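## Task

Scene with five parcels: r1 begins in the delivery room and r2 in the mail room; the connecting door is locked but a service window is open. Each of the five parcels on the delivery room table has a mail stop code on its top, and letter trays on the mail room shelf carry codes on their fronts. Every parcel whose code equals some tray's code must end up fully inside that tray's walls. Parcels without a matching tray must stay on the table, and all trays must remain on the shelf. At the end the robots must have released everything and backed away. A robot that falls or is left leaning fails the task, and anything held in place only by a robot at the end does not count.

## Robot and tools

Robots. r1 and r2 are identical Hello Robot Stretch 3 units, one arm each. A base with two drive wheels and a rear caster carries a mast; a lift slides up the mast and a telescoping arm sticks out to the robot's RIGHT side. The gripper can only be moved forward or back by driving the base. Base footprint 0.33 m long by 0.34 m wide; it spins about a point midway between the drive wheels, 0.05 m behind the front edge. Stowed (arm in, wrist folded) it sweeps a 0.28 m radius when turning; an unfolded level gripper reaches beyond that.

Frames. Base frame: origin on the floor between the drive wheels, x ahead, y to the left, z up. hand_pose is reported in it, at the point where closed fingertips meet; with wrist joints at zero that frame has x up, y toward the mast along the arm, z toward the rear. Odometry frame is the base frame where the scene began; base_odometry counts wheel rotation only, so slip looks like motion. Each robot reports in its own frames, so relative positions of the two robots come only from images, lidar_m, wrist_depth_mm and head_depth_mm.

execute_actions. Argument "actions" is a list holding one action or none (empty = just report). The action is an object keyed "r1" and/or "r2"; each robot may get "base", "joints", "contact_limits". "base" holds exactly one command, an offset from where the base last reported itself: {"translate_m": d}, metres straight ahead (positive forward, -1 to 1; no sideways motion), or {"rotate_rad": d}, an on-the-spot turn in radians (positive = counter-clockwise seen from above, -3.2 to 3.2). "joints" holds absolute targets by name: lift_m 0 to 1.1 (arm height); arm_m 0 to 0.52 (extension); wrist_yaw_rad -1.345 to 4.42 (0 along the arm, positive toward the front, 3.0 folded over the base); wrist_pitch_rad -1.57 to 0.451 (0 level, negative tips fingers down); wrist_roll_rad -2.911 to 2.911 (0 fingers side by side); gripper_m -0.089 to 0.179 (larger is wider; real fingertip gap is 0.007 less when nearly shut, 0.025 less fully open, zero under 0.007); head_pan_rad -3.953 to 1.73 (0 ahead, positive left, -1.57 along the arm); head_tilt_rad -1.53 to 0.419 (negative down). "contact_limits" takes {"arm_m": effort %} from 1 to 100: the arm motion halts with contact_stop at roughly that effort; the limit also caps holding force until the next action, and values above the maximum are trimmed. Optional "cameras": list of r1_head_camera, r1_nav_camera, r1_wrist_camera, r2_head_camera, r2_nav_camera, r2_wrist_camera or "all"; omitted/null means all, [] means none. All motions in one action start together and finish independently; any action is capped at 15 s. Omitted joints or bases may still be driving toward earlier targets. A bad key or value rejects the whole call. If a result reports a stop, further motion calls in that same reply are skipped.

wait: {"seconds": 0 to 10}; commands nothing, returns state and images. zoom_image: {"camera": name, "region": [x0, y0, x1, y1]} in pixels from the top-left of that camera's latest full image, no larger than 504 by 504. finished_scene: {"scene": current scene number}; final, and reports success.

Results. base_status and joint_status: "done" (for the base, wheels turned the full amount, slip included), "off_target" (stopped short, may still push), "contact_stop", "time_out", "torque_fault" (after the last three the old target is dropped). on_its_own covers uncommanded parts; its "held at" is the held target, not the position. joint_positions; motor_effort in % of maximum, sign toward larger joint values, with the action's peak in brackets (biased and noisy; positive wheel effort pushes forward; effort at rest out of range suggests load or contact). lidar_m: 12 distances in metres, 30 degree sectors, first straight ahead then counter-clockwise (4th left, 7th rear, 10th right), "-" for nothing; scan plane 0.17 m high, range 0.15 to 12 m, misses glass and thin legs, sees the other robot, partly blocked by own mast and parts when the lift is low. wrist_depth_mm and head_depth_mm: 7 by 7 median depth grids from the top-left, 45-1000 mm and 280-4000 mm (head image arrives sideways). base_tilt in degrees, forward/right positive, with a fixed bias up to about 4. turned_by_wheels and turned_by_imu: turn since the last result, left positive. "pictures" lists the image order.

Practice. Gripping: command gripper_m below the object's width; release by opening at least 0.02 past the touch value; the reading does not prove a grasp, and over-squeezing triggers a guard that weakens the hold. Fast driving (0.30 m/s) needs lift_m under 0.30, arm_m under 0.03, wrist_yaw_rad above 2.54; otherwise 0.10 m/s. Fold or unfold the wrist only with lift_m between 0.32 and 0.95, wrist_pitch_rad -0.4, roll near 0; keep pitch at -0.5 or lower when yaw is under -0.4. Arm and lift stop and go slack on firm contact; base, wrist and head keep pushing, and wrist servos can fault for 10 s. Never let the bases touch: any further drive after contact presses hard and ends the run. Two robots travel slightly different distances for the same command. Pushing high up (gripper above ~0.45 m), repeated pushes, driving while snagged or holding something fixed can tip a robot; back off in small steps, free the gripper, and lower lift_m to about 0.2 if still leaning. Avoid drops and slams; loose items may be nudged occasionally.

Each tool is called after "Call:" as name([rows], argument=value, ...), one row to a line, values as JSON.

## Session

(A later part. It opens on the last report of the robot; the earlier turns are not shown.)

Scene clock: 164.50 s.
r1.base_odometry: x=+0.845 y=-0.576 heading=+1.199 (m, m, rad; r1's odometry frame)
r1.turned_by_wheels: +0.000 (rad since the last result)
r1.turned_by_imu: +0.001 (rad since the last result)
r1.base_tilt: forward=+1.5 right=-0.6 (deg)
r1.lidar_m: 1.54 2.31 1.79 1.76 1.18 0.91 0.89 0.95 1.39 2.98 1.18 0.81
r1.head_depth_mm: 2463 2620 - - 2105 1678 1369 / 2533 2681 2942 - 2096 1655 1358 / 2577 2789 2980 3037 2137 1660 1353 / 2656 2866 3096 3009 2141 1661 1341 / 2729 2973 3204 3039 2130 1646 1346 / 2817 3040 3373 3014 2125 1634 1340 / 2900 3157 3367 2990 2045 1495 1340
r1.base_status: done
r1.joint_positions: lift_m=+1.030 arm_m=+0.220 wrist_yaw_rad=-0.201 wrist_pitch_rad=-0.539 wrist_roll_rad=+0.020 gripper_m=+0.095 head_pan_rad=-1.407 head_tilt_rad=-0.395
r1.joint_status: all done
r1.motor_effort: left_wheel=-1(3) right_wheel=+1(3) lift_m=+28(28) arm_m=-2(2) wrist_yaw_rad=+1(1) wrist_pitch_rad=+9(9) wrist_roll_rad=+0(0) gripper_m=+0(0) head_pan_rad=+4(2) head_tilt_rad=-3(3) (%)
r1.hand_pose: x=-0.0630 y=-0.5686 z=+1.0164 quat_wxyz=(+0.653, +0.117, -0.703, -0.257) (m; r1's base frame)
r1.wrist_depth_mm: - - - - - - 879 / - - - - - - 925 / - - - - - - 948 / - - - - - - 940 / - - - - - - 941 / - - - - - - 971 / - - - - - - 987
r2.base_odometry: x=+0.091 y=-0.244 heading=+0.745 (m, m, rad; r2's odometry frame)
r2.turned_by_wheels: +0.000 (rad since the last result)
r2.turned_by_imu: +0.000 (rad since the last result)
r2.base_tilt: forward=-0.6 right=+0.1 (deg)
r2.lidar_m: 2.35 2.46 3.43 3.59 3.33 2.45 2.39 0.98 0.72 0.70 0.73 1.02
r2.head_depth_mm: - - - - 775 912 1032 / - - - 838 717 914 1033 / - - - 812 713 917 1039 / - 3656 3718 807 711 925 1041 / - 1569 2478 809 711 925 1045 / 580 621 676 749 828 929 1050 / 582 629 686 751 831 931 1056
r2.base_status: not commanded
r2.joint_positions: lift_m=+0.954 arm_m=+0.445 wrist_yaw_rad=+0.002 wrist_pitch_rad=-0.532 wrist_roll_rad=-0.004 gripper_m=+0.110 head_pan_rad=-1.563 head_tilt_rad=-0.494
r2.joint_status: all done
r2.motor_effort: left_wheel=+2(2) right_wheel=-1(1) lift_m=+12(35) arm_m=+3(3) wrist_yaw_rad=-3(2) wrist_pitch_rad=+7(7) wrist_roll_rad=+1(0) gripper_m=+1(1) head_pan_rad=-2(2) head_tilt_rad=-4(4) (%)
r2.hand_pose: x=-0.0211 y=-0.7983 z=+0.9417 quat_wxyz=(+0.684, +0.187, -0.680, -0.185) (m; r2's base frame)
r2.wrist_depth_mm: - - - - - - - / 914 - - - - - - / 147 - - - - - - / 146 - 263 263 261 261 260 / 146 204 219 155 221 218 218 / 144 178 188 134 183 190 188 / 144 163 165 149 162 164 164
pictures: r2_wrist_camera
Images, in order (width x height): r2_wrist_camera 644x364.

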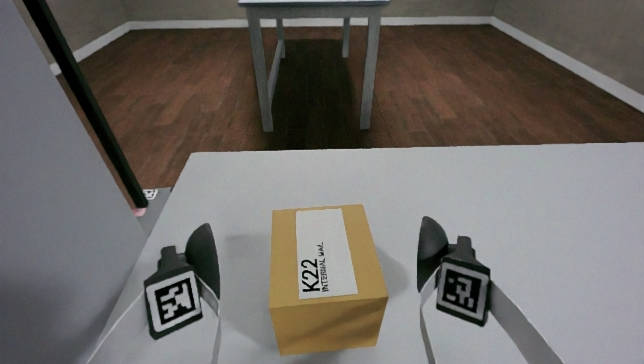

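Call:
execute_actions([
  {"r1": {"base": {"translate_m": 0.1}}, "r2": {"joints": {"lift_m": 0.947, "gripper_m": 0.01}}},
], cameras=["r2_wrist_camera"])

Scene clock: 167.93 s.
r1.base_odometry: x=+0.881 y=-0.483 heading=+1.199 (m, m, rad; r1's odometry frame)
r1.turned_by_wheels: +0.000 (rad since the last result)
r1.turned_by_imu: +0.001 (rad since the last result)
r1.base_tilt: forward=+1.5 right=-0.6 (deg)
r1.lidar_m: 1.59 2.31 1.79 1.75 1.31 1.01 0.99 1.05 1.54 2.99 1.13 0.71
r1.head_depth_mm: 2476 2611 - - 2080 1686 1363 / 2530 2719 2860 - 2069 1664 1349 / 2617 2764 3067 3090 2154 1650 1345 / 2686 2843 3078 3070 2149 1666 1352 / 2744 2965 3196 3052 2150 1643 1333 / 2793 3041 3287 3013 2124 1647 1348 / 2886 3158 3453 3021 1315 1550 1343
r1.base_status: done
r1.joint_positions: lift_m=+1.030 arm_m=+0.220 wrist_yaw_rad=-0.201 wrist_pitch_rad=-0.539 wrist_roll_rad=+0.020 gripper_m=+0.095 head_pan_rad=-1.407 head_tilt_rad=-0.395
r1.joint_status: not commanded
r1.motor_effort: left_wheel=-1(2) right_wheel=+1(5) lift_m=+28(28) arm_m=-3(3) wrist_yaw_rad=+1(1) wrist_pitch_rad=+9(9) wrist_roll_rad=+0(0) gripper_m=+0(0) head_pan_rad=+3(3) head_tilt_rad=-3(3) (%)
r1.hand_pose: x=-0.0630 y=-0.5686 z=+1.0164 quat_wxyz=(+0.653, +0.117, -0.703, -0.257) (m; r1's base frame)
r1.wrist_depth_mm: - - - - - - - / - - - - - - - / - - - - - - - / - - - - - - - / - - - - - - - / 867 - - - - - - / - - - - - - -
r2.base_odometry: x=+0.091 y=-0.244 heading=+0.745 (m, m, rad; r2's odometry frame)
r2.turned_by_wheels: +0.000 (rad since the last result)
r2.turned_by_imu: +0.000 (rad since the last result)
r2.base_tilt: forward=-0.5 right=+0.1 (deg)
r2.lidar_m: 2.35 2.46 3.40 3.59 3.31 2.45 2.39 0.98 0.73 0.70 0.73 1.02
r2.head_depth_mm: - - - - 828 915 1031 / - - - 838 716 913 1038 / - 3659 - 813 715 920 1039 / - 3591 3727 792 712 919 1045 / - 2448 2457 810 710 921 1048 / 578 620 676 750 828 927 1053 / 583 630 686 751 831 934 1056
r2.base_status: not commanded
r2.joint_positions: lift_m=+0.948 arm_m=+0.445 wrist_yaw_rad=+0.002 wrist_pitch_rad=-0.532 wrist_roll_rad=-0.004 gripper_m=+0.011 head_pan_rad=-1.563 head_tilt_rad=-0.494
r2.joint_status: all done
r2.motor_effort: left_wheel=+2(2) right_wheel=-1(1) lift_m=+12(12) arm_m=+2(3) wrist_yaw_rad=-3(2) wrist_pitch_rad=+7(7) wrist_roll_rad=+0(0) gripper_m=-19(93) head_pan_rad=-2(2) head_tilt_rad=-4(4) (%)
r2.hand_pose: x=-0.0211 y=-0.7983 z=+0.9356 quat_wxyz=(+0.684, +0.187, -0.680, -0.185) (m; r2's base frame)
r2.wrist_depth_mm: - - - - - - - / - - - - - - - / 146 - - - - - - / 145 - 254 254 250 254 252 / 144 199 210 147 218 211 209 / 145 177 153 130 179 180 181 / 143 158 156 151 159 158 158
pictures: r2_wrist_camera
Images, in order (width x height): r2_wrist_camera 644x364.

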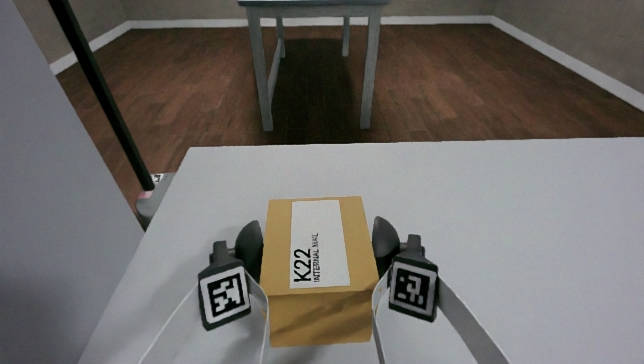

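Call:
execute_actions([
  {"r1": {"base": {"translate_m": 0.45}}, "r2": {"joints": {"lift_m": 0.975, "arm_m": 0.0, "wrist_pitch_rad": -0.4}}},
], cameras=["r2_wrist_camera"])

Scene clock: 176.20 s.
r1.base_odometry: x=+1.045 y=-0.064 heading=+1.199 (m, m, rad; r1's odometry frame)
r1.turned_by_wheels: +0.000 (rad since the last result)
r1.turned_by_imu: +0.003 (rad since the last result)
r1.base_tilt: forward=+1.5 right=-0.5 (deg)
r1.lidar_m: 2.87 2.26 1.75 1.72 1.83 1.47 1.44 1.53 2.23 0.98 0.38 0.50
r1.head_depth_mm: 2471 2687 - - 2089 1657 1358 / 2555 2716 2938 - 2082 1669 1350 / 2634 2825 3065 3088 2150 1653 1352 / 2696 2911 3155 3030 975 1504 1352 / 2737 3010 3262 3034 889 684 1279 / 2814 3078 3343 3009 886 684 559 / 2966 3145 3427 1251 881 683 558
r1.base_status: done
r1.joint_positions: lift_m=+1.030 arm_m=+0.220 wrist_yaw_rad=-0.201 wrist_pitch_rad=-0.539 wrist_roll_rad=+0.020 gripper_m=+0.095 head_pan_rad=-1.407 head_tilt_rad=-0.395
r1.joint_status: not commanded
r1.motor_effort: left_wheel=-2(4) right_wheel=+1(5) lift_m=+28(28) arm_m=-3(2) wrist_yaw_rad=+1(2) wrist_pitch_rad=+9(9) wrist_roll_rad=+0(0) gripper_m=+0(0) head_pan_rad=+5(4) head_tilt_rad=-3(3) (%)
r1.hand_pose: x=-0.0630 y=-0.5686 z=+1.0164 quat_wxyz=(+0.653, +0.117, -0.703, -0.257) (m; r1's base frame)
r1.wrist_depth_mm: - - - - - - - / - - - - - - - / - - - - - - - / 562 555 - - - - - / 479 479 - - - - - / 414 426 - - - - - / 369 - - - - - -
r2.base_odometry: x=+0.091 y=-0.244 heading=+0.745 (m, m, rad; r2's odometry frame)
r2.turned_by_wheels: +0.000 (rad since the last result)
r2.turned_by_imu: +0.000 (rad since the last result)
r2.base_tilt: forward=-0.5 right=+0.0 (deg)
r2.lidar_m: 2.35 2.47 3.41 3.61 3.33 2.46 2.39 0.98 0.73 0.70 0.74 1.03
r2.head_depth_mm: - - - 858 689 - - / - - - 856 716 - - / - 3698 3938 855 682 - - / - 3436 3944 853 685 - - / - 2475 2466 807 708 928 1051 / 580 622 676 745 829 925 1051 / 583 629 685 753 832 934 1064
r2.base_status: not commanded
r2.joint_positions: lift_m=+0.974 arm_m=+0.000 wrist_yaw_rad=+0.002 wrist_pitch_rad=-0.426 wrist_roll_rad=-0.004 gripper_m=+0.011 head_pan_rad=-1.563 head_tilt_rad=-0.494
r2.joint_status: all done
r2.motor_effort: left_wheel=+2(2) right_wheel=-1(1) lift_m=+40(42) arm_m=-3(3) wrist_yaw_rad=-2(3) wrist_pitch_rad=+15(15) wrist_roll_rad=+0(0) gripper_m=-19(19) head_pan_rad=-2(2) head_tilt_rad=-4(4) (%)
r2.hand_pose: x=-0.0211 y=-0.3686 z=+0.9851 quat_wxyz=(+0.693, +0.151, -0.689, -0.149) (m; r2's base frame)
r2.wrist_depth_mm: 393 395 484 - - - 508 / 433 422 476 - - - 509 / 466 459 475 470 463 472 465 / 523 516 509 401 407 413 411 / 584 582 581 147 594 614 627 / 654 677 394 130 663 727 729 / 778 793 806 151 822 814 863
pictures: r2_wrist_camera
Images, in order (width x height): r2_wrist_camera 644x364.

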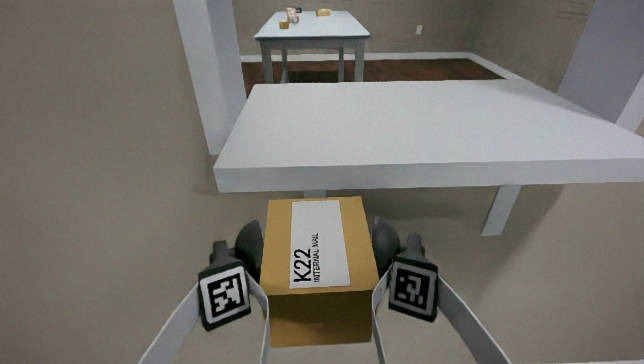

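Call:
execute_actions([
  {"r1": {"base": {"translate_m": 0.25}, "joints": {"head_pan_rad": -1.0, "head_tilt_rad": -0.6}}, "r2": {"base": {"rotate_rad": 1.455}, "joints": {"lift_m": 0.68, "wrist_yaw_rad": 2.65, "head_pan_rad": 0.0, "head_tilt_rad": -0.3}}},
], cameras=["r2_wrist_camera", "r2_head_camera"])

Scene clock: 184.07 s.
r1.base_odometry: x=+1.136 y=+0.169 heading=+1.199 (m, m, rad; r1's odometry frame)
r1.turned_by_wheels: +0.000 (rad since the last result)
r1.turned_by_imu: +0.002 (rad since the last result)
r1.base_tilt: forward=+1.5 right=-0.6 (deg)
r1.lidar_m: 2.62 2.23 1.73 1.70 1.81 1.72 1.69 1.80 2.59 0.33 0.36 0.53
r1.head_depth_mm: 2695 2947 3007 903 707 584 510 / 2889 3168 2967 897 706 583 1141 / 3095 3408 1237 896 682 582 1200 / 3346 3739 1227 898 704 631 1203 / 3216 3578 1218 878 704 1376 1139 / 2900 3085 1212 867 749 1408 1182 / 2670 2818 1214 886 1605 1335 1203
r1.base_status: done
r1.joint_positions: lift_m=+1.030 arm_m=+0.220 wrist_yaw_rad=-0.201 wrist_pitch_rad=-0.539 wrist_roll_rad=+0.020 gripper_m=+0.095 head_pan_rad=-1.007 head_tilt_rad=-0.592
r1.joint_status: all done
r1.motor_effort: left_wheel=-2(5) right_wheel=+1(4) lift_m=+29(27) arm_m=-3(3) wrist_yaw_rad=+1(1) wrist_pitch_rad=+9(9) wrist_roll_rad=+0(0) gripper_m=+1(0) head_pan_rad=+3(28) head_tilt_rad=-5(28) (%)
r1.hand_pose: x=-0.0630 y=-0.5686 z=+1.0164 quat_wxyz=(+0.653, +0.117, -0.703, -0.257) (m; r1's base frame)
r1.wrist_depth_mm: - - - - - - - / - - - - - - - / - - - - - - - / 552 563 560 603 - - - / 474 479 477 488 - - - / 416 413 403 417 - - - / 366 369 370 368 - - -
r2.base_odometry: x=+0.091 y=-0.244 heading=+2.200 (m, m, rad; r2's odometry frame)
r2.turned_by_wheels: +1.455 (rad since the last result)
r2.turned_by_imu: +1.479 (rad since the last result)
r2.base_tilt: forward=-0.5 right=+0.0 (deg)
r2.lidar_m: 3.58 3.65 2.54 2.39 1.11 0.75 0.70 0.72 0.92 2.06 2.39 3.08
r2.head_depth_mm: 3352 3463 3639 3851 2833 2053 1626 / 3287 3445 3632 3782 2802 2053 1610 / 3262 3410 3645 3797 2799 2047 1609 / 3206 3434 3516 3777 2775 2044 1609 / 3191 3378 3571 3684 2789 2034 1606 / 3193 3354 3444 3687 2764 2030 1598 / 3147 3261 3476 3664 2757 2009 1591
r2.base_status: done
r2.joint_positions: lift_m=+0.681 arm_m=+0.000 wrist_yaw_rad=+2.647 wrist_pitch_rad=-0.425 wrist_roll_rad=-0.004 gripper_m=+0.011 head_pan_rad=-0.007 head_tilt_rad=-0.310
r2.joint_status: all done
r2.motor_effort: left_wheel=-3(10) right_wheel=+2(5) lift_m=+13(35) arm_m=-2(3) wrist_yaw_rad=+2(2) wrist_pitch_rad=+15(15) wrist_roll_rad=+1(1) gripper_m=-19(19) head_pan_rad=+3(33) head_tilt_rad=+6(27) (%)
r2.hand_pose: x=+0.0849 y=+0.0514 z=+0.6917 quat_wxyz=(+0.314, +0.705, -0.024, +0.635) (m; r2's base frame)
r2.wrist_depth_mm: - - - - - - - / - - - - - - - / - - - - - - - / - - - - - - - / - - - 147 - - - / - 947 523 131 891 922 924 / - 839 783 150 782 764 798
pictures: r2_head_camera (sideways: a quarter turn clockwise sets it upright), r2_wrist_camera
Images, in order (width x height): r2_head_camera 896x504, r2_wrist_camera 644x364.

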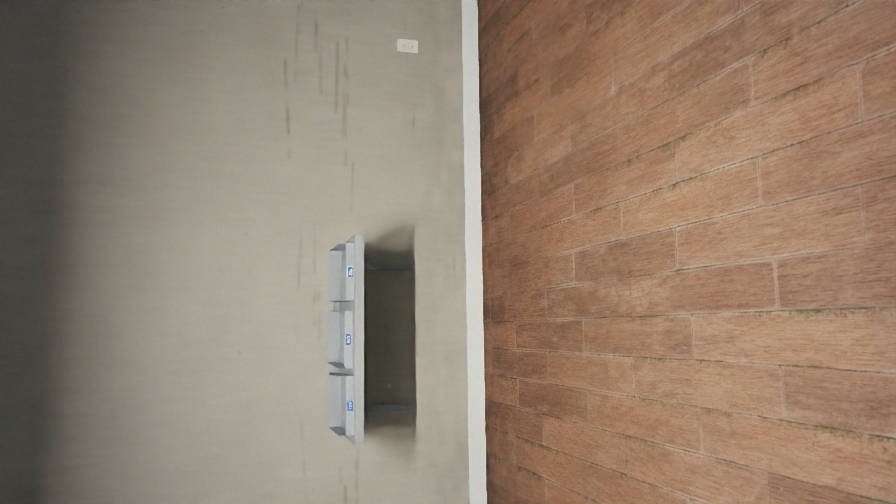

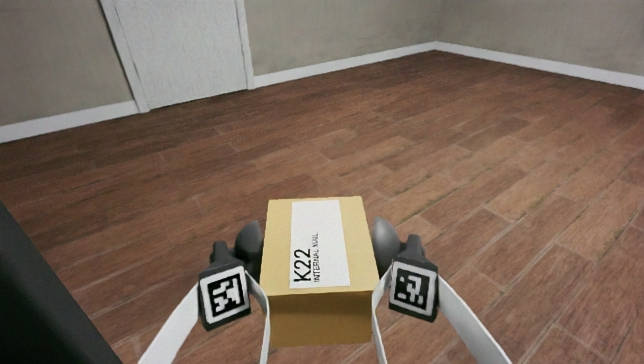

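Call:
execute_actions([
  {"r1": {"base": {"translate_m": 0.58}, "joints": {"lift_m": 0.95, "arm_m": 0.1, "wrist_yaw_rad": -0.05, "gripper_m": 0.13, "head_pan_rad": -0.9, "head_tilt_rad": -0.6}}, "r2": {"base": {"translate_m": 1.0}, "joints": {"lift_m": 0.285}}},
], cameras=["r1_wrist_camera", "r1_head_camera", "r2_wrist_camera", "r2_head_camera"])

Scene clock: 192.83 s.
r1.base_odometry: x=+1.347 y=+0.709 heading=+1.199 (m, m, rad; r1's odometry frame)
r1.turned_by_wheels: +0.000 (rad since the last result)
r1.turned_by_imu: +0.004 (rad since the last result)
r1.base_tilt: forward=+1.6 right=-0.6 (deg)
r1.lidar_m: 2.04 2.16 1.68 1.65 1.75 2.31 2.27 0.51 0.40 0.39 0.41 0.60
r1.head_depth_mm: 2905 3133 3031 897 709 585 1163 / 3061 3429 1236 901 705 616 1217 / 2775 3117 1228 899 705 1351 1209 / 2500 2781 1223 894 725 1410 1130 / 2268 2491 2625 875 1562 1375 1196 / 2087 2283 2464 921 1295 1346 1200 / 1919 2086 2273 1043 1658 1413 1205
r1.base_status: done
r1.joint_positions: lift_m=+0.950 arm_m=+0.100 wrist_yaw_rad=-0.051 wrist_pitch_rad=-0.538 wrist_roll_rad=+0.020 gripper_m=+0.130 head_pan_rad=-0.907 head_tilt_rad=-0.593
r1.joint_status: all done
r1.motor_effort: left_wheel=-1(3) right_wheel=+1(5) lift_m=+21(22) arm_m=-3(3) wrist_yaw_rad=+2(5) wrist_pitch_rad=+9(9) wrist_roll_rad=+0(0) gripper_m=+1(87) head_pan_rad=+4(12) head_tilt_rad=-5(5) (%)
r1.hand_pose: x=-0.0321 y=-0.4526 z=+0.9368 quat_wxyz=(+0.670, +0.169, -0.693, -0.207) (m; r1's base frame)
r1.wrist_depth_mm: - - - - - - - / 688 683 695 694 695 687 686 / 523 531 544 547 551 546 534 / 441 448 444 442 445 442 448 / 378 388 377 324 375 392 380 / 330 - 329 328 329 - 314 / 298 294 291 292 292 293 291
r2.base_odometry: x=-0.498 y=+0.564 heading=+2.200 (m, m, rad; r2's odometry frame)
r2.turned_by_wheels: +0.000 (rad since the last result)
r2.turned_by_imu: +0.011 (rad since the last result)
r2.base_tilt: forward=-0.6 right=+0.0 (deg)
r2.lidar_m: 2.61 2.67 2.65 2.46 2.51 1.81 1.70 1.73 2.24 2.27 2.32 2.78
r2.head_depth_mm: 2378 2508 2654 2807 2830 2056 1618 / 2369 2492 2619 2753 2809 2054 1617 / 2321 2460 2609 2728 2793 2057 1607 / 2301 2430 2539 2697 2807 2060 1615 / 2308 2402 2541 2684 2786 2043 1605 / 2267 2395 2535 2635 2775 2023 1597 / 2241 2368 2471 2632 2742 2020 1599
r2.base_status: done
r2.joint_positions: lift_m=+0.286 arm_m=+0.000 wrist_yaw_rad=+2.647 wrist_pitch_rad=-0.425 wrist_roll_rad=-0.004 gripper_m=+0.011 head_pan_rad=-0.007 head_tilt_rad=-0.309
r2.joint_status: all done
r2.motor_effort: left_wheel=-4(10) right_wheel=+2(8) lift_m=+12(13) arm_m=-3(2) wrist_yaw_rad=+2(2) wrist_pitch_rad=+14(14) wrist_roll_rad=+0(1) gripper_m=-18(19) head_pan_rad=+3(2) head_tilt_rad=+5(5) (%)
r2.hand_pose: x=+0.0848 y=+0.0515 z=+0.2967 quat_wxyz=(+0.314, +0.705, -0.023, +0.635) (m; r2's base frame)
r2.wrist_depth_mm: - - - - - - - / - - - - - - - / - 982 949 951 961 921 927 / 713 726 727 697 706 705 693 / 581 591 588 147 591 576 565 / 506 489 296 130 473 479 472 / - 441 406 151 415 412 411
pictures: r1_head_camera (sideways: a quarter turn clockwise sets it upright), r1_wrist_camera, r2_head_camera (sideways: a quarter turn clockwise sets it upright), r2_wrist_camera
Images, in order (width x height): r1_head_camera 896x504, r1_wrist_camera 644x364, r2_head_camera 896x504, r2_wrist_camera 644x364.

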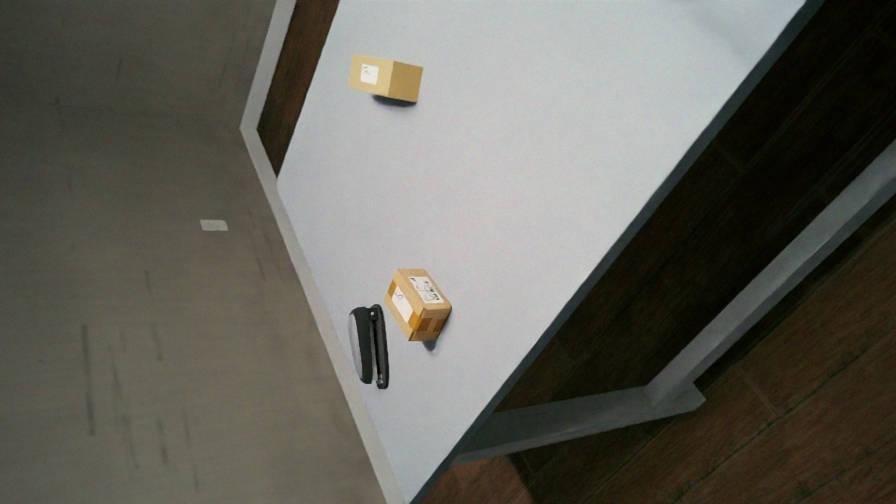

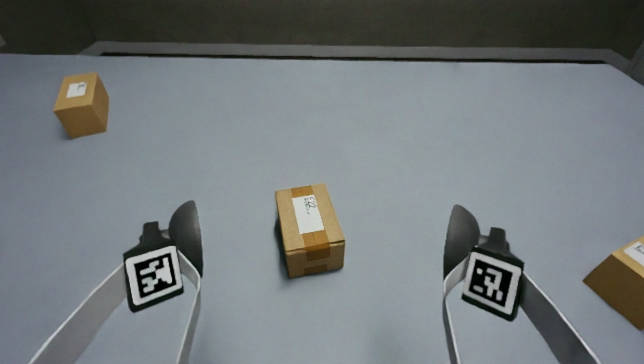

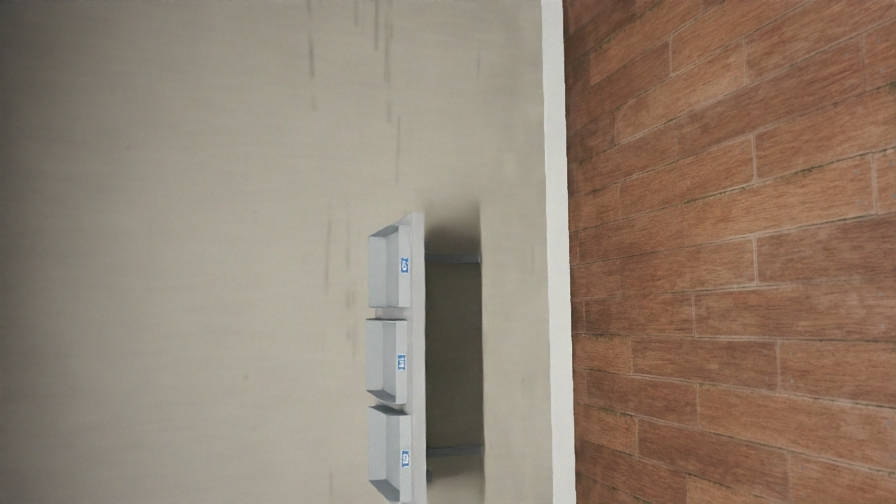

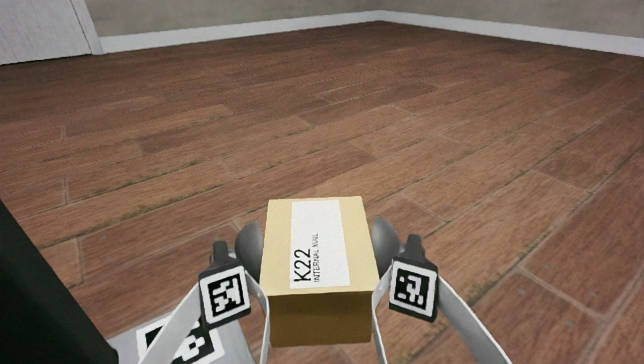

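Call:
zoom_image(camera="r1_head_camera", region=[340, 45, 430, 110])

Call:
zoom_image(camera="r1_head_camera", region=[375, 260, 460, 350])

Call:
execute_actions([
  {"r1": {"base": {"translate_m": -0.04}, "joints": {"lift_m": 0.88, "arm_m": 0.224, "wrist_yaw_rad": 0.18}}, "r2": {"base": {"translate_m": 1.0}, "joints": {"head_tilt_rad": -0.4}}},
], cameras=["r1_wrist_camera", "r2_head_camera"])

Region (340, 45, 430, 110) of r1_head_camera's 896x504 image, scaled by 5.600, with more detail than that image has.

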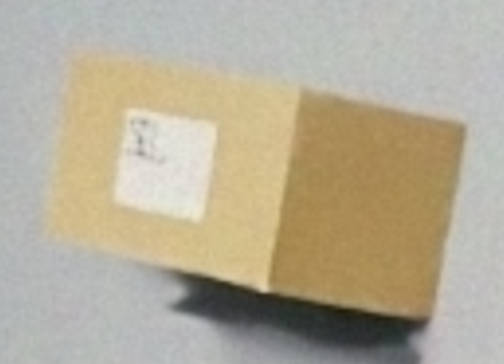

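Region (375, 260, 460, 350) of r1_head_camera's 896x504 image, scaled by 5.600, with more detail than that image has.

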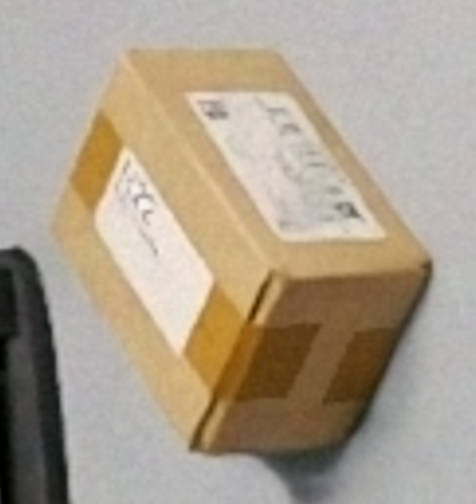

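Scene clock: 202.27 s.
r1.base_odometry: x=+1.332 y=+0.672 heading=+1.199 (m, m, rad; r1's odometry frame)
r1.turned_by_wheels: +0.000 (rad since the last result)
r1.turned_by_imu: +0.002 (rad since the last result)
r1.base_tilt: forward=+1.5 right=-0.6 (deg)
r1.lidar_m: 2.08 2.16 1.68 1.65 1.76 2.27 2.23 0.51 0.39 0.39 0.41 0.60
r1.head_depth_mm: 2890 3138 2997 901 708 584 1161 / 3043 3303 1227 900 709 599 1207 / 2817 3190 1224 894 705 1337 1208 / 2578 2855 1221 894 725 1410 1132 / 2317 2567 2621 890 1578 1377 1204 / 2115 2318 2458 890 1610 1341 1205 / 1960 2134 2326 1008 1648 1410 1203
r1.base_status: done
r1.joint_positions: lift_m=+0.880 arm_m=+0.224 wrist_yaw_rad=+0.179 wrist_pitch_rad=-0.538 wrist_roll_rad=+0.020 gripper_m=+0.130 head_pan_rad=-0.907 head_tilt_rad=-0.593
r1.joint_status: all done
r1.motor_effort: left_wheel=-1(7) right_wheel=+1(2) lift_m=+22(22) arm_m=+1(1) wrist_yaw_rad=+2(0) wrist_pitch_rad=+9(9) wrist_roll_rad=+0(0) gripper_m=+1(0) head_pan_rad=+3(3) head_tilt_rad=-5(5) (%)
r1.hand_pose: x=+0.0154 y=-0.5731 z=+0.8668 quat_wxyz=(+0.689, +0.247, -0.669, -0.129) (m; r1's base frame)
r1.wrist_depth_mm: 720 - - - - - - / 500 495 530 530 529 536 531 / 420 416 416 416 414 417 414 / 342 342 343 342 345 342 342 / 292 301 292 228 290 300 292 / 252 - 252 199 252 - 253 / 229 225 219 176 225 224 225
r2.base_odometry: x=-1.086 y=+1.373 heading=+2.200 (m, m, rad; r2's odometry frame)
r2.turned_by_wheels: +0.000 (rad since the last result)
r2.turned_by_imu: +0.011 (rad since the last result)
r2.base_tilt: forward=-0.6 right=+0.0 (deg)
r2.lidar_m: 1.62 1.65 2.15 2.56 2.62 2.86 2.69 2.74 2.34 2.20 2.24 1.72
r2.head_depth_mm: 1435 1521 1623 1752 1900 1840 1498 / 1415 1510 1621 1745 1888 1831 1498 / 1409 1494 1607 1664 1869 1831 1482 / 1392 1489 1590 1425 1850 1826 1489 / 1388 1474 1577 1366 1832 1815 1481 / 1367 1457 1564 1409 1811 1830 1478 / 1369 1449 1540 1348 1793 1819 1480
r2.base_status: done
r2.joint_positions: lift_m=+0.286 arm_m=+0.000 wrist_yaw_rad=+2.647 wrist_pitch_rad=-0.425 wrist_roll_rad=-0.004 gripper_m=+0.011 head_pan_rad=-0.007 head_tilt_rad=-0.396
r2.joint_status: all done
r2.motor_effort: left_wheel=-4(10) right_wheel=+2(8) lift_m=+12(12) arm_m=-3(2) wrist_yaw_rad=+2(2) wrist_pitch_rad=+14(14) wrist_roll_rad=+0(0) gripper_m=-19(19) head_pan_rad=+2(2) head_tilt_rad=-3(17) (%)
r2.hand_pose: x=+0.0847 y=+0.0515 z=+0.2967 quat_wxyz=(+0.314, +0.705, -0.023, +0.635) (m; r2's base frame)
r2.wrist_depth_mm: - - - - - - - / - - - - - - - / - 969 935 947 924 903 922 / 715 748 730 719 715 715 691 / 589 582 596 147 583 563 566 / 511 486 294 130 478 485 484 / - 439 406 151 418 417 414
pictures: r1_wrist_camera, r2_head_camera (sideways: a quarter turn clockwise sets it upright)
Images, in order (width x height): r1_wrist_camera 644x364, r2_head_camera 896x504.

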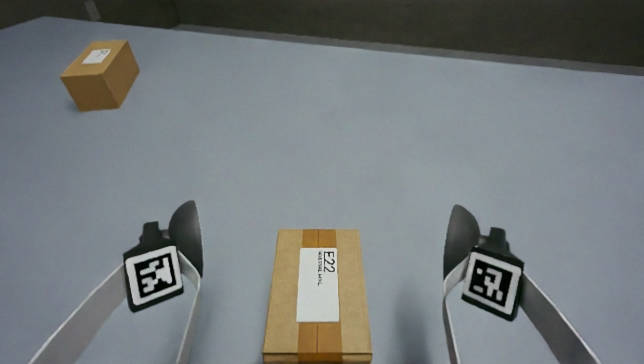

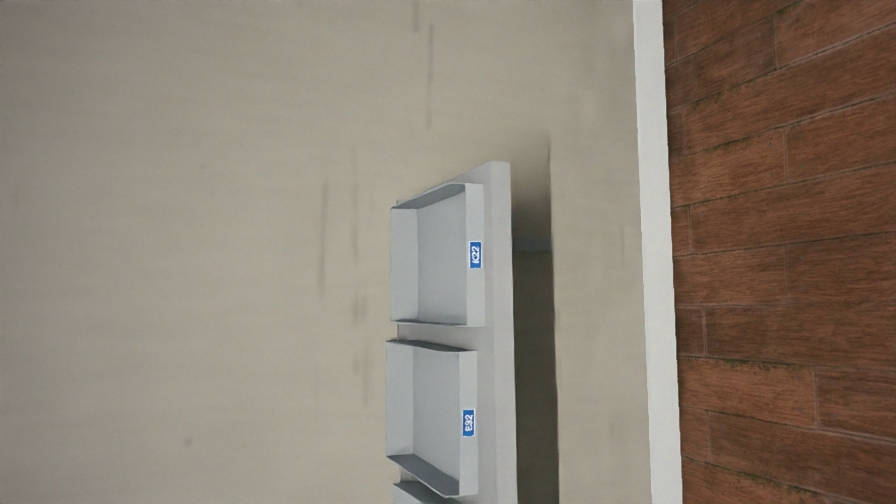

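Call:
execute_actions([
  {"r1": {"joints": {"lift_m": 0.81}}, "r2": {"base": {"translate_m": 0.4}}},
], cameras=["r1_wrist_camera"])

Call:
execute_actions([
  {"r1": {"joints": {"gripper_m": 0.015}}, "r2": {"base": {"translate_m": 0.42}}},
], cameras=["r1_wrist_camera", "r2_head_camera"])

Scene clock: 208.77 s.
r1.base_odometry: x=+1.332 y=+0.672 heading=+1.199 (m, m, rad; r1's odometry frame)
r1.turned_by_wheels: +0.000 (rad since the last result)
r1.turned_by_imu: +0.002 (rad since the last result)
r1.base_tilt: forward=+1.5 right=-0.6 (deg)
r1.lidar_m: 2.08 2.17 1.68 1.65 1.77 2.27 2.23 0.51 0.39 0.39 0.41 0.60
r1.head_depth_mm: 2906 3166 2996 901 708 585 1162 / 3038 3368 1232 893 707 599 1201 / 2771 3165 1227 896 705 1353 1204 / 2519 2859 1228 894 726 1419 1136 / 2300 2598 2573 893 1565 1378 1205 / 2109 2316 2473 893 1614 1344 1201 / 1968 2148 2314 1004 1650 1404 1203
r1.base_status: not commanded
r1.joint_positions: lift_m=+0.810 arm_m=+0.224 wrist_yaw_rad=+0.179 wrist_pitch_rad=-0.538 wrist_roll_rad=+0.020 gripper_m=+0.130 head_pan_rad=-0.907 head_tilt_rad=-0.593
r1.joint_status: all done
r1.motor_effort: left_wheel=-2(2) right_wheel=+1(1) lift_m=+22(22) arm_m=+1(2) wrist_yaw_rad=+1(1) wrist_pitch_rad=+9(9) wrist_roll_rad=+0(0) gripper_m=+0(0) head_pan_rad=+3(3) head_tilt_rad=-5(5) (%)
r1.hand_pose: x=+0.0154 y=-0.5731 z=+0.7968 quat_wxyz=(+0.689, +0.247, -0.669, -0.129) (m; r1's base frame)
r1.wrist_depth_mm: 394 474 514 507 506 511 - / 366 369 369 372 374 370 375 / 290 290 291 291 294 291 290 / 238 240 240 166 240 240 240 / 204 210 198 141 200 210 204 / 177 - 168 126 172 - 177 / - 157 152 149 157 157 157
r2.base_odometry: x=-1.322 y=+1.696 heading=+2.200 (m, m, rad; r2's odometry frame)
r2.turned_by_wheels: +0.000 (rad since the last result)
r2.turned_by_imu: +0.004 (rad since the last result)
r2.base_tilt: forward=-0.5 right=+0.0 (deg)
r2.lidar_m: 1.22 1.25 1.63 2.58 2.65 3.27 3.08 3.15 2.30 2.17 1.86 1.29
r2.head_depth_mm: 1064 1131 1207 1303 1405 1535 1493 / 1052 1123 1205 1292 1381 1529 1489 / 1044 1118 1198 1257 992 1514 1484 / 1039 1107 1180 1228 988 1494 1484 / 1034 1096 1174 1232 986 1480 1485 / 1027 1095 1163 1223 951 1468 1471 / 1019 1079 1155 1214 976 1455 1480
r2.base_status: done
r2.joint_positions: lift_m=+0.286 arm_m=+0.000 wrist_yaw_rad=+2.647 wrist_pitch_rad=-0.425 wrist_roll_rad=-0.004 gripper_m=+0.011 head_pan_rad=-0.007 head_tilt_rad=-0.396
r2.joint_status: not commanded
r2.motor_effort: left_wheel=-3(10) right_wheel=+2(7) lift_m=+12(13) arm_m=-2(2) wrist_yaw_rad=+2(2) wrist_pitch_rad=+14(14) wrist_roll_rad=+0(0) gripper_m=-19(19) head_pan_rad=+3(2) head_tilt_rad=-3(3) (%)
r2.hand_pose: x=+0.0847 y=+0.0515 z=+0.2967 quat_wxyz=(+0.314, +0.705, -0.023, +0.635) (m; r2's base frame)
r2.wrist_depth_mm: - - - - - - 846 / - - - - - - 870 / - 991 954 966 935 935 862 / 726 723 747 724 715 728 710 / 588 585 580 147 581 568 564 / 498 488 296 129 480 483 471 / - 448 406 151 418 420 409
pictures: r1_wrist_camera
Images, in order (width x height): r1_wrist_camera 644x364.

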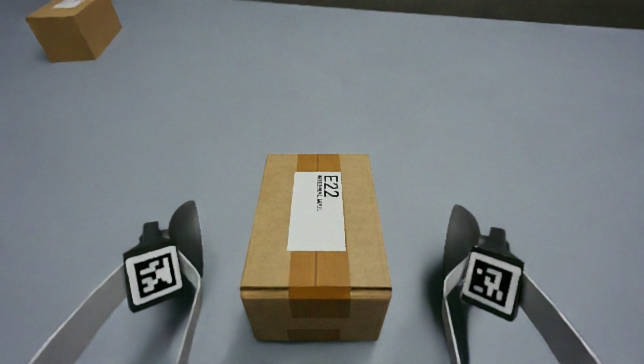

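Scene clock: 211.93 s.
r1.base_odometry: x=+1.332 y=+0.672 heading=+1.199 (m, m, rad; r1's odometry frame)
r1.turned_by_wheels: +0.000 (rad since the last result)
r1.turned_by_imu: +0.001 (rad since the last result)
r1.base_tilt: forward=+1.6 right=-0.6 (deg)
r1.lidar_m: 2.08 2.17 1.68 1.65 1.76 2.26 2.23 0.51 0.39 0.39 0.41 0.60
r1.head_depth_mm: 2921 3183 3002 904 710 585 1165 / 3090 3415 1227 896 708 598 1212 / 2791 3166 1222 898 707 1346 1208 / 2532 2838 1225 893 726 1415 1133 / 2330 2584 2614 893 1568 1381 1196 / 2127 2334 2483 889 1612 1344 1201 / 1979 2128 2338 1005 1664 1405 1201
r1.base_status: not commanded
r1.joint_positions: lift_m=+0.810 arm_m=+0.224 wrist_yaw_rad=+0.179 wrist_pitch_rad=-0.532 wrist_roll_rad=+0.020 gripper_m=+0.023 head_pan_rad=-0.907 head_tilt_rad=-0.593
r1.joint_status: gripper_m off_target (ended at +0.023, target +0.015)
r1.on_its_own: gripper_m is held at +0.021, not at your +0.015, by its stall guard, which is not easing now
r1.motor_effort: left_wheel=-1(1) right_wheel=+2(2) lift_m=+22(23) arm_m=+1(1) wrist_yaw_rad=+1(2) wrist_pitch_rad=+6(9) wrist_roll_rad=+0(0) gripper_m=-21(99) head_pan_rad=+4(3) head_tilt_rad=-5(5) (%)
r1.hand_pose: x=+0.0156 y=-0.5741 z=+0.7982 quat_wxyz=(+0.690, +0.245, -0.669, -0.127) (m; r1's base frame)
r1.wrist_depth_mm: 390 484 530 527 516 526 - / 380 379 376 375 380 381 383 / 295 294 297 293 297 298 297 / 243 243 243 169 244 244 243 / 206 206 200 143 202 206 206 / 179 178 170 129 139 179 179 / 157 158 157 151 157 158 158
r2.base_odometry: x=-1.569 y=+2.036 heading=+2.200 (m, m, rad; r2's odometry frame)
r2.turned_by_wheels: +0.000 (rad since the last result)
r2.turned_by_imu: +0.005 (rad since the last result)
r2.base_tilt: forward=-0.5 right=+0.0 (deg)
r2.lidar_m: 0.80 0.82 1.08 2.55 2.67 3.47 3.49 3.23 2.27 2.14 1.21 0.85
r2.head_depth_mm: 680 727 776 837 908 987 1058 / 677 718 768 831 895 761 598 / 670 714 764 819 870 756 613 / 666 710 759 817 862 755 611 / 661 704 752 809 853 751 609 / 659 698 744 804 857 729 595 / 652 695 741 796 837 752 595
r2.base_status: done
r2.joint_positions: lift_m=+0.286 arm_m=+0.000 wrist_yaw_rad=+2.647 wrist_pitch_rad=-0.425 wrist_roll_rad=-0.004 gripper_m=+0.011 head_pan_rad=-0.007 head_tilt_rad=-0.396
r2.joint_status: not commanded
r2.motor_effort: left_wheel=-4(10) right_wheel=+2(8) lift_m=+12(12) arm_m=-3(3) wrist_yaw_rad=+2(2) wrist_pitch_rad=+14(14) wrist_roll_rad=+0(0) gripper_m=-19(19) head_pan_rad=+2(2) head_tilt_rad=-3(3) (%)
r2.hand_pose: x=+0.0847 y=+0.0515 z=+0.2967 quat_wxyz=(+0.314, +0.705, -0.023, +0.635) (m; r2's base frame)
r2.wrist_depth_mm: - - - - 849 679 551 / - - - - 906 711 574 / - 942 965 946 912 723 596 / 725 719 724 718 722 712 609 / 580 576 576 148 597 564 566 / 509 487 296 130 471 478 474 / - 437 405 150 419 416 411
pictures: r1_wrist_camera, r2_head_camera (sideways: a quarter turn clockwise sets it upright)
Images, in order (width x height): r1_wrist_camera 644x364, r2_head_camera 896x504.

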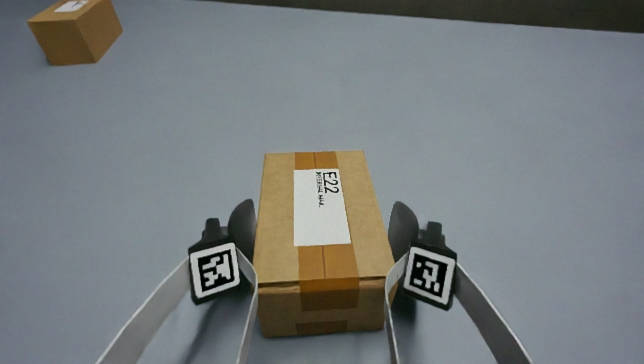

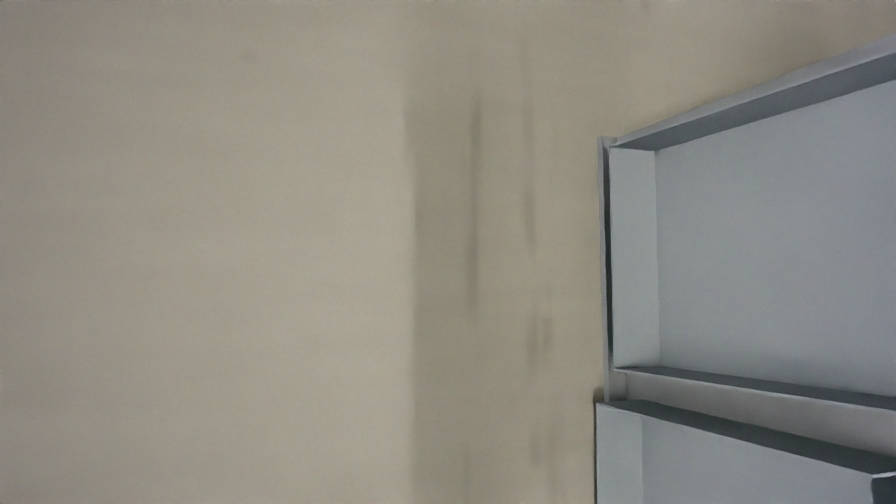

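Call:
execute_actions([
  {"r1": {"joints": {"lift_m": 1.0}}, "r2": {"base": {"rotate_rad": 1.615}, "joints": {"lift_m": 0.55, "wrist_yaw_rad": 1.2, "head_pan_rad": -1.57, "head_tilt_rad": -0.75}}},
], cameras=["r1_wrist_camera", "r2_head_camera"])

Scene clock: 221.70 s.
r1.base_odometry: x=+1.332 y=+0.672 heading=+1.199 (m, m, rad; r1's odometry frame)
r1.turned_by_wheels: +0.000 (rad since the last result)
r1.turned_by_imu: +0.002 (rad since the last result)
r1.base_tilt: forward=+1.5 right=-0.6 (deg)
r1.lidar_m: 2.08 2.17 1.69 1.65 1.76 2.27 2.23 0.51 0.39 0.39 0.41 0.60
r1.head_depth_mm: 2897 3131 3000 901 709 583 1169 / 3078 3442 1228 896 708 598 1210 / 2844 3196 1224 899 704 1349 1205 / 2543 2812 1225 891 727 1406 1132 / 2296 2564 2603 894 1564 1380 1195 / 2131 2299 2473 893 1612 1330 1198 / 1945 2116 2321 1004 1663 1407 1203
r1.base_status: not commanded
r1.joint_positions: lift_m=+1.000 arm_m=+0.224 wrist_yaw_rad=+0.179 wrist_pitch_rad=-0.543 wrist_roll_rad=+0.020 gripper_m=+0.023 head_pan_rad=-0.907 head_tilt_rad=-0.593
r1.joint_status: all done
r1.on_its_own: gripper_m is held at +0.021, not at your +0.015, by its stall guard, which is not easing now
r1.motor_effort: left_wheel=-2(2) right_wheel=+1(2) lift_m=+28(28) arm_m=+1(1) wrist_yaw_rad=+1(1) wrist_pitch_rad=+12(12) wrist_roll_rad=+0(0) gripper_m=-21(21) head_pan_rad=+3(4) head_tilt_rad=-4(4) (%)
r1.hand_pose: x=+0.0153 y=-0.5723 z=+0.9854 quat_wxyz=(+0.689, +0.249, -0.668, -0.131) (m; r1's base frame)
r1.wrist_depth_mm: - - - - - - - / 830 782 - - - - - / 614 577 606 621 622 620 - / 509 512 505 168 516 517 512 / 437 440 431 143 446 433 435 / 379 380 361 130 250 380 383 / 339 338 334 325 332 339 338
r2.base_odometry: x=-1.569 y=+2.036 heading=-2.469 (m, m, rad; r2's odometry frame)
r2.turned_by_wheels: +1.615 (rad since the last result)
r2.turned_by_imu: +1.641 (rad since the last result)
r2.base_tilt: forward=-0.5 right=-0.1 (deg)
r2.lidar_m: 2.61 2.71 3.61 3.50 3.09 2.23 2.14 1.16 0.84 0.80 0.83 1.12
r2.head_depth_mm: 689 775 884 1008 640 1299 1202 / 689 773 864 781 651 1297 1205 / 688 772 847 783 650 1295 1205 / 687 772 848 781 648 1296 1206 / 688 770 861 758 633 1290 1198 / 687 770 862 756 635 1292 1197 / 686 770 860 776 646 1296 1202
r2.base_status: done
r2.joint_positions: lift_m=+0.549 arm_m=+0.000 wrist_yaw_rad=+1.203 wrist_pitch_rad=-0.424 wrist_roll_rad=-0.004 gripper_m=+0.011 head_pan_rad=-1.563 head_tilt_rad=-0.741
r2.joint_status: all done
r2.motor_effort: left_wheel=-3(16) right_wheel=+2(8) lift_m=+40(43) arm_m=-3(2) wrist_yaw_rad=-3(4) wrist_pitch_rad=+14(14) wrist_roll_rad=+1(0) gripper_m=-19(19) head_pan_rad=-2(35) head_tilt_rad=-6(36) (%)
r2.hand_pose: x=+0.1872 y=-0.2257 z=+0.5606 quat_wxyz=(+0.656, +0.513, -0.484, +0.269) (m; r2's base frame)
r2.wrist_depth_mm: - - - - 799 598 478 / - - - - 837 622 483 / - - - - 904 659 506 / - - - - 944 674 533 / 940 935 947 147 914 732 540 / 798 802 434 130 763 745 565 / 680 677 660 151 660 670 587
pictures: r1_wrist_camera, r2_head_camera (sideways: a quarter turn clockwise sets it upright)
Images, in order (width x height): r1_wrist_camera 644x364, r2_head_camera 896x504.

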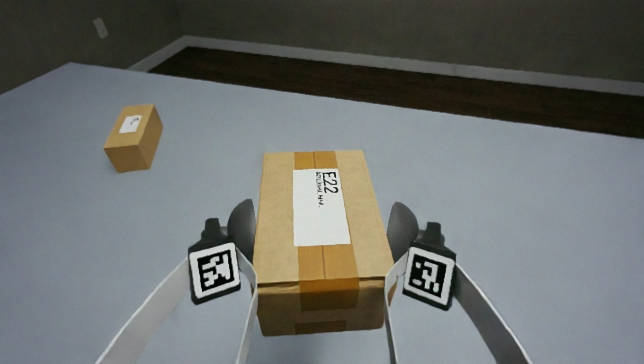

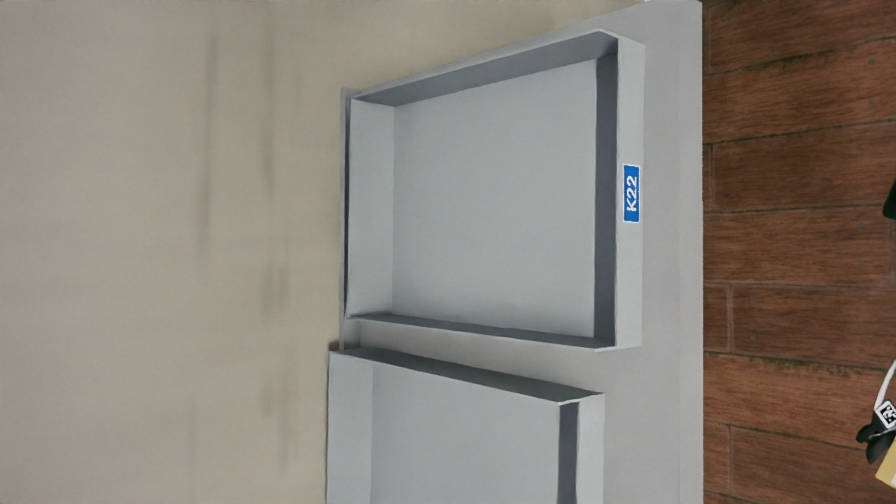

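Call:
execute_actions([
  {"r1": {"base": {"translate_m": -0.33}, "joints": {"lift_m": 1.02}}, "r2": {"joints": {"lift_m": 0.89, "wrist_yaw_rad": 1.5}}},
], cameras=[])

Call:
execute_actions([
  {"r1": {"base": {"translate_m": -0.22}}, "r2": {"joints": {"wrist_yaw_rad": 0.0, "arm_m": 0.19}}},
], cameras=["r2_wrist_camera", "r2_head_camera"])

Scene clock: 228.80 s.
r1.base_odometry: x=+1.212 y=+0.365 heading=+1.199 (m, m, rad; r1's odometry frame)
r1.turned_by_wheels: +0.000 (rad since the last result)
r1.turned_by_imu: +0.001 (rad since the last result)
r1.base_tilt: forward=+1.5 right=-0.6 (deg)
r1.lidar_m: 2.41 2.21 1.71 1.68 1.79 1.94 1.90 2.02 0.36 0.36 0.38 0.55
r1.head_depth_mm: 2876 3087 2963 899 708 585 531 / 3091 3359 1233 899 709 583 1176 / 3217 3589 1230 896 704 629 1214 / 2955 3281 1164 895 703 1370 1136 / 2694 2939 1218 890 747 1401 1178 / 2478 2664 1210 891 1662 1341 1193 / 2277 2487 1155 961 1662 1405 1201
r1.base_status: done
r1.joint_positions: lift_m=+1.020 arm_m=+0.224 wrist_yaw_rad=+0.179 wrist_pitch_rad=-0.544 wrist_roll_rad=+0.020 gripper_m=+0.023 head_pan_rad=-0.907 head_tilt_rad=-0.593
r1.joint_status: all done
r1.on_its_own: gripper_m is held at +0.021, not at your +0.015, by its stall guard, which is not easing now
r1.motor_effort: left_wheel=-1(8) right_wheel=+1(2) lift_m=+28(30) arm_m=+1(1) wrist_yaw_rad=+2(1) wrist_pitch_rad=+11(12) wrist_roll_rad=+0(0) gripper_m=-22(22) head_pan_rad=+3(3) head_tilt_rad=-4(5) (%)
r1.hand_pose: x=+0.0153 y=-0.5723 z=+1.0054 quat_wxyz=(+0.689, +0.249, -0.668, -0.131) (m; r1's base frame)
r1.wrist_depth_mm: - - - - - - - / 823 - - - - - - / 654 662 651 653 651 - - / 546 543 550 168 544 531 - / 465 461 452 143 465 463 - / 402 404 383 130 261 400 416 / 353 357 355 340 353 355 356
r2.base_odometry: x=-1.569 y=+2.036 heading=-2.469 (m, m, rad; r2's odometry frame)
r2.turned_by_wheels: +0.000 (rad since the last result)
r2.turned_by_imu: +0.000 (rad since the last result)
r2.base_tilt: forward=-0.5 right=+0.0 (deg)
r2.lidar_m: 2.62 2.70 3.63 3.48 3.08 2.23 2.14 1.15 0.84 0.80 0.83 1.13
r2.head_depth_mm: 690 772 887 1003 659 - 1154 / 691 776 866 782 666 - - / 690 775 848 781 666 - - / 689 771 847 777 649 596 - / 687 773 864 760 633 1292 - / 686 773 862 753 633 595 - / 685 770 860 774 645 580 -
r2.base_status: not commanded
r2.joint_positions: lift_m=+0.889 arm_m=+0.000 wrist_yaw_rad=+1.497 wrist_pitch_rad=-0.424 wrist_roll_rad=-0.004 gripper_m=+0.011 head_pan_rad=-1.563 head_tilt_rad=-0.741
r2.joint_status: all done
r2.motor_effort: left_wheel=-3(3) right_wheel=+2(2) lift_m=+41(42) arm_m=-3(2) wrist_yaw_rad=+3(4) wrist_pitch_rad=+14(14) wrist_roll_rad=+0(0) gripper_m=-19(19) head_pan_rad=-2(2) head_tilt_rad=-6(6) (%)
r2.hand_pose: x=+0.2016 y=-0.1619 z=+0.9005 quat_wxyz=(+0.609, +0.579, -0.404, +0.362) (m; r2's base frame)
r2.wrist_depth_mm: - - - - - 835 621 / - - - - - 757 617 / - - - - 578 574 524 / - - - - 474 403 398 / - - - 148 - 347 355 / - - - 130 - 310 286 / - - - 151 - 271 249
pictures: none
No camera images: the call's "cameras" was empty. Leave "cameras" out to get every camera's image.

Scene clock: 231.97 s.
r1.base_odometry: x=+1.132 y=+0.160 heading=+1.199 (m, m, rad; r1's odometry frame)
r1.turned_by_wheels: +0.000 (rad since the last result)
r1.turned_by_imu: +0.000 (rad since the last result)
r1.base_tilt: forward=+1.5 right=-0.6 (deg)
r1.lidar_m: 2.63 2.22 1.73 1.70 1.81 1.71 1.68 1.78 2.57 0.33 0.36 0.53
r1.head_depth_mm: 2873 3101 3013 901 707 586 509 / 3091 3381 1230 897 687 584 1153 / 3365 3686 1228 893 685 599 1207 / 3261 3568 1220 895 705 1349 1153 / 2923 3145 1210 889 724 1410 1154 / 2697 2879 1212 892 1603 1342 1210 / 2521 2692 1207 923 1708 1376 1199
r1.base_status: done
r1.joint_positions: lift_m=+1.020 arm_m=+0.224 wrist_yaw_rad=+0.179 wrist_pitch_rad=-0.544 wrist_roll_rad=+0.020 gripper_m=+0.023 head_pan_rad=-0.907 head_tilt_rad=-0.593
r1.joint_status: not commanded
r1.on_its_own: gripper_m is held at +0.021, not at your +0.015, by its stall guard, which is not easing now
r1.motor_effort: left_wheel=-1(8) right_wheel=+1(2) lift_m=+28(29) arm_m=+1(1) wrist_yaw_rad=+1(1) wrist_pitch_rad=+12(12) wrist_roll_rad=+0(0) gripper_m=-22(21) head_pan_rad=+4(3) head_tilt_rad=-5(5) (%)
r1.hand_pose: x=+0.0153 y=-0.5723 z=+1.0054 quat_wxyz=(+0.689, +0.249, -0.668, -0.131) (m; r1's base frame)
r1.wrist_depth_mm: - - - - - - - / 831 - - - - - - / 653 651 658 654 - - - / 551 550 540 168 563 - - / 457 460 458 143 478 - - / 401 404 380 130 260 - - / 356 356 355 343 357 - -
r2.base_odometry: x=-1.569 y=+2.036 heading=-2.469 (m, m, rad; r2's odometry frame)
r2.turned_by_wheels: +0.000 (rad since the last result)
r2.turned_by_imu: +0.000 (rad since the last result)
r2.base_tilt: forward=-0.6 right=+0.0 (deg)
r2.lidar_m: 2.61 2.70 3.62 3.49 3.09 2.23 2.14 1.16 0.84 0.80 0.83 1.12
r2.head_depth_mm: 691 776 852 - 612 1321 1206 / 689 773 - - 635 1301 1207 / 688 774 847 - 634 1303 1204 / 689 771 848 735 641 1297 1200 / 685 770 864 762 633 1291 1195 / 688 772 861 756 635 1286 1201 / 685 768 861 775 644 1290 1200
r2.base_status: not commanded
r2.joint_positions: lift_m=+0.889 arm_m=+0.190 wrist_yaw_rad=+0.003 wrist_pitch_rad=-0.424 wrist_roll_rad=-0.004 gripper_m=+0.011 head_pan_rad=-1.563 head_tilt_rad=-0.741
r2.joint_status: all done
r2.motor_effort: left_wheel=-4(3) right_wheel=+2(1) lift_m=+41(41) arm_m=+3(5) wrist_yaw_rad=-3(10) wrist_pitch_rad=+14(14) wrist_roll_rad=+1(0) gripper_m=-19(19) head_pan_rad=-2(2) head_tilt_rad=-6(6) (%)
r2.hand_pose: x=-0.0209 y=-0.5583 z=+0.9005 quat_wxyz=(+0.693, +0.150, -0.689, -0.148) (m; r2's base frame)
r2.wrist_depth_mm: 307 316 316 324 331 334 344 / 333 333 345 352 362 372 374 / 365 370 381 384 396 408 419 / 382 366 403 350 360 452 471 / 364 346 345 148 353 496 526 / 304 284 185 130 293 279 632 / 259 223 252 151 255 233 705
pictures: r2_head_camera (sideways: a quarter turn clockwise sets it upright), r2_wrist_camera
Images, in order (width x height): r2_head_camera 896x504, r2_wrist_camera 644x364.

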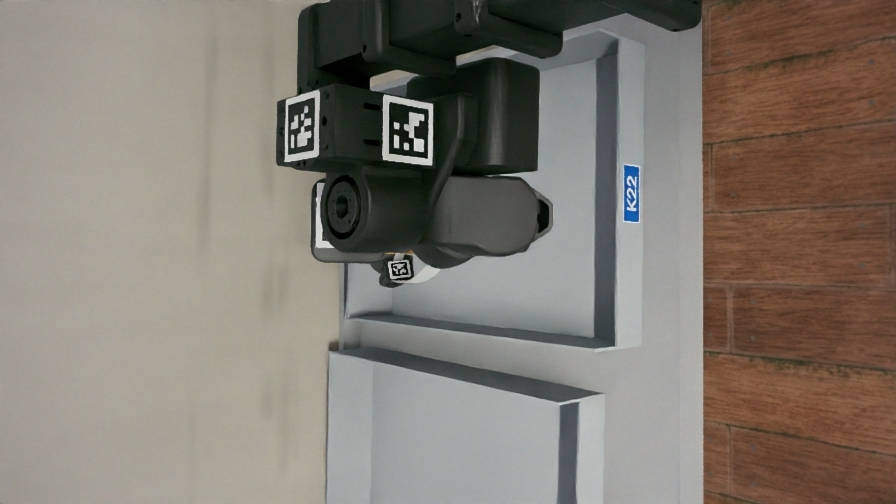

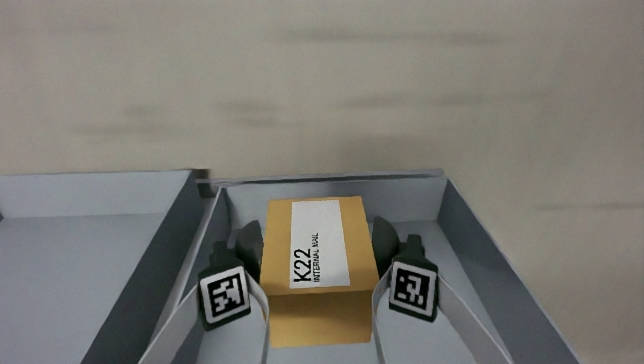

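Call:
execute_actions([
  {"r1": {"base": {"translate_m": -0.1}}, "r2": {"joints": {"wrist_pitch_rad": -0.52, "lift_m": 0.825}}},
], cameras=["r2_wrist_camera"])

Scene clock: 234.97 s.
r1.base_odometry: x=+1.096 y=+0.067 heading=+1.199 (m, m, rad; r1's odometry frame)
r1.turned_by_wheels: +0.000 (rad since the last result)
r1.turned_by_imu: +0.001 (rad since the last result)
r1.base_tilt: forward=+1.5 right=-0.6 (deg)
r1.lidar_m: 2.73 2.24 1.74 1.70 1.82 1.61 1.58 1.69 2.43 0.33 0.35 0.52
r1.head_depth_mm: 2818 3126 3008 897 706 586 509 / 3081 3366 1227 899 707 583 602 / 3347 3666 1227 893 706 596 1201 / 3376 3702 1210 894 700 1311 1176 / 3050 3303 1224 890 724 1405 1161 / 2800 2949 1216 889 1553 1312 1197 / 2615 2767 1208 922 1703 1375 1199
r1.base_status: done
r1.joint_positions: lift_m=+1.020 arm_m=+0.224 wrist_yaw_rad=+0.179 wrist_pitch_rad=-0.544 wrist_roll_rad=+0.020 gripper_m=+0.023 head_pan_rad=-0.907 head_tilt_rad=-0.593
r1.joint_status: not commanded
r1.on_its_own: gripper_m is held at +0.021, not at your +0.015, by its stall guard, which is not easing now
r1.motor_effort: left_wheel=-1(5) right_wheel=+1(1) lift_m=+28(29) arm_m=+1(1) wrist_yaw_rad=+1(1) wrist_pitch_rad=+12(12) wrist_roll_rad=+0(0) gripper_m=-22(22) head_pan_rad=+3(3) head_tilt_rad=-5(5) (%)
r1.hand_pose: x=+0.0153 y=-0.5723 z=+1.0054 quat_wxyz=(+0.689, +0.249, -0.668, -0.131) (m; r1's base frame)
r1.wrist_depth_mm: - - - - - - - / 828 - - - - - - / 661 657 656 666 - - - / 544 543 545 168 - - - / 461 455 455 142 - - - / 402 404 382 130 - - - / 357 358 355 341 - - -
r2.base_odometry: x=-1.569 y=+2.036 heading=-2.469 (m, m, rad; r2's odometry frame)
r2.turned_by_wheels: +0.000 (rad since the last result)
r2.turned_by_imu: +0.000 (rad since the last result)
r2.base_tilt: forward=-0.5 right=+0.0 (deg)
r2.lidar_m: 2.62 2.70 3.62 3.49 3.09 2.23 2.15 1.16 0.84 0.80 0.83 1.13
r2.head_depth_mm: 692 776 883 982 - - 1192 / 688 773 863 - - 1301 1205 / 688 772 848 - 588 1293 1206 / 687 772 849 824 633 1300 1199 / 687 771 863 760 634 1291 1197 / 686 772 859 755 635 1290 1202 / 685 769 858 774 646 1295 1199
r2.base_status: not commanded
r2.joint_positions: lift_m=+0.826 arm_m=+0.190 wrist_yaw_rad=+0.003 wrist_pitch_rad=-0.536 wrist_roll_rad=-0.004 gripper_m=+0.011 head_pan_rad=-1.563 head_tilt_rad=-0.741
r2.joint_status: all done
r2.motor_effort: left_wheel=-3(4) right_wheel=+2(2) lift_m=+12(34) arm_m=+3(3) wrist_yaw_rad=-3(3) wrist_pitch_rad=+9(11) wrist_roll_rad=+1(0) gripper_m=-19(19) head_pan_rad=-3(3) head_tilt_rad=-6(6) (%)
r2.hand_pose: x=-0.0210 y=-0.5427 z=+0.8128 quat_wxyz=(+0.684, +0.189, -0.680, -0.186) (m; r2's base frame)
r2.wrist_depth_mm: 312 318 326 329 336 341 345 / 319 325 343 356 307 372 395 / 327 272 308 312 319 274 443 / 266 216 274 273 270 243 490 / 180 183 229 147 237 220 174 / 170 167 160 130 193 196 168 / 123 153 167 151 171 171 162
pictures: r2_wrist_camera
Images, in order (width x height): r2_wrist_camera 644x364.

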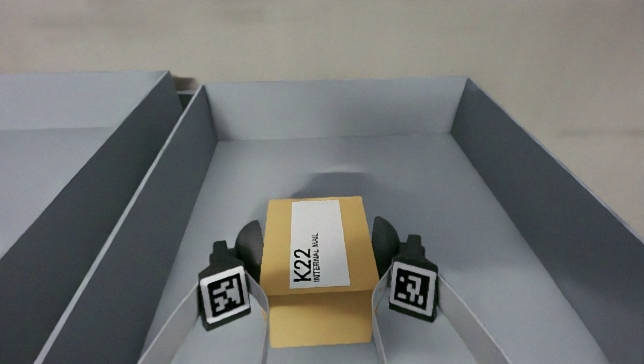

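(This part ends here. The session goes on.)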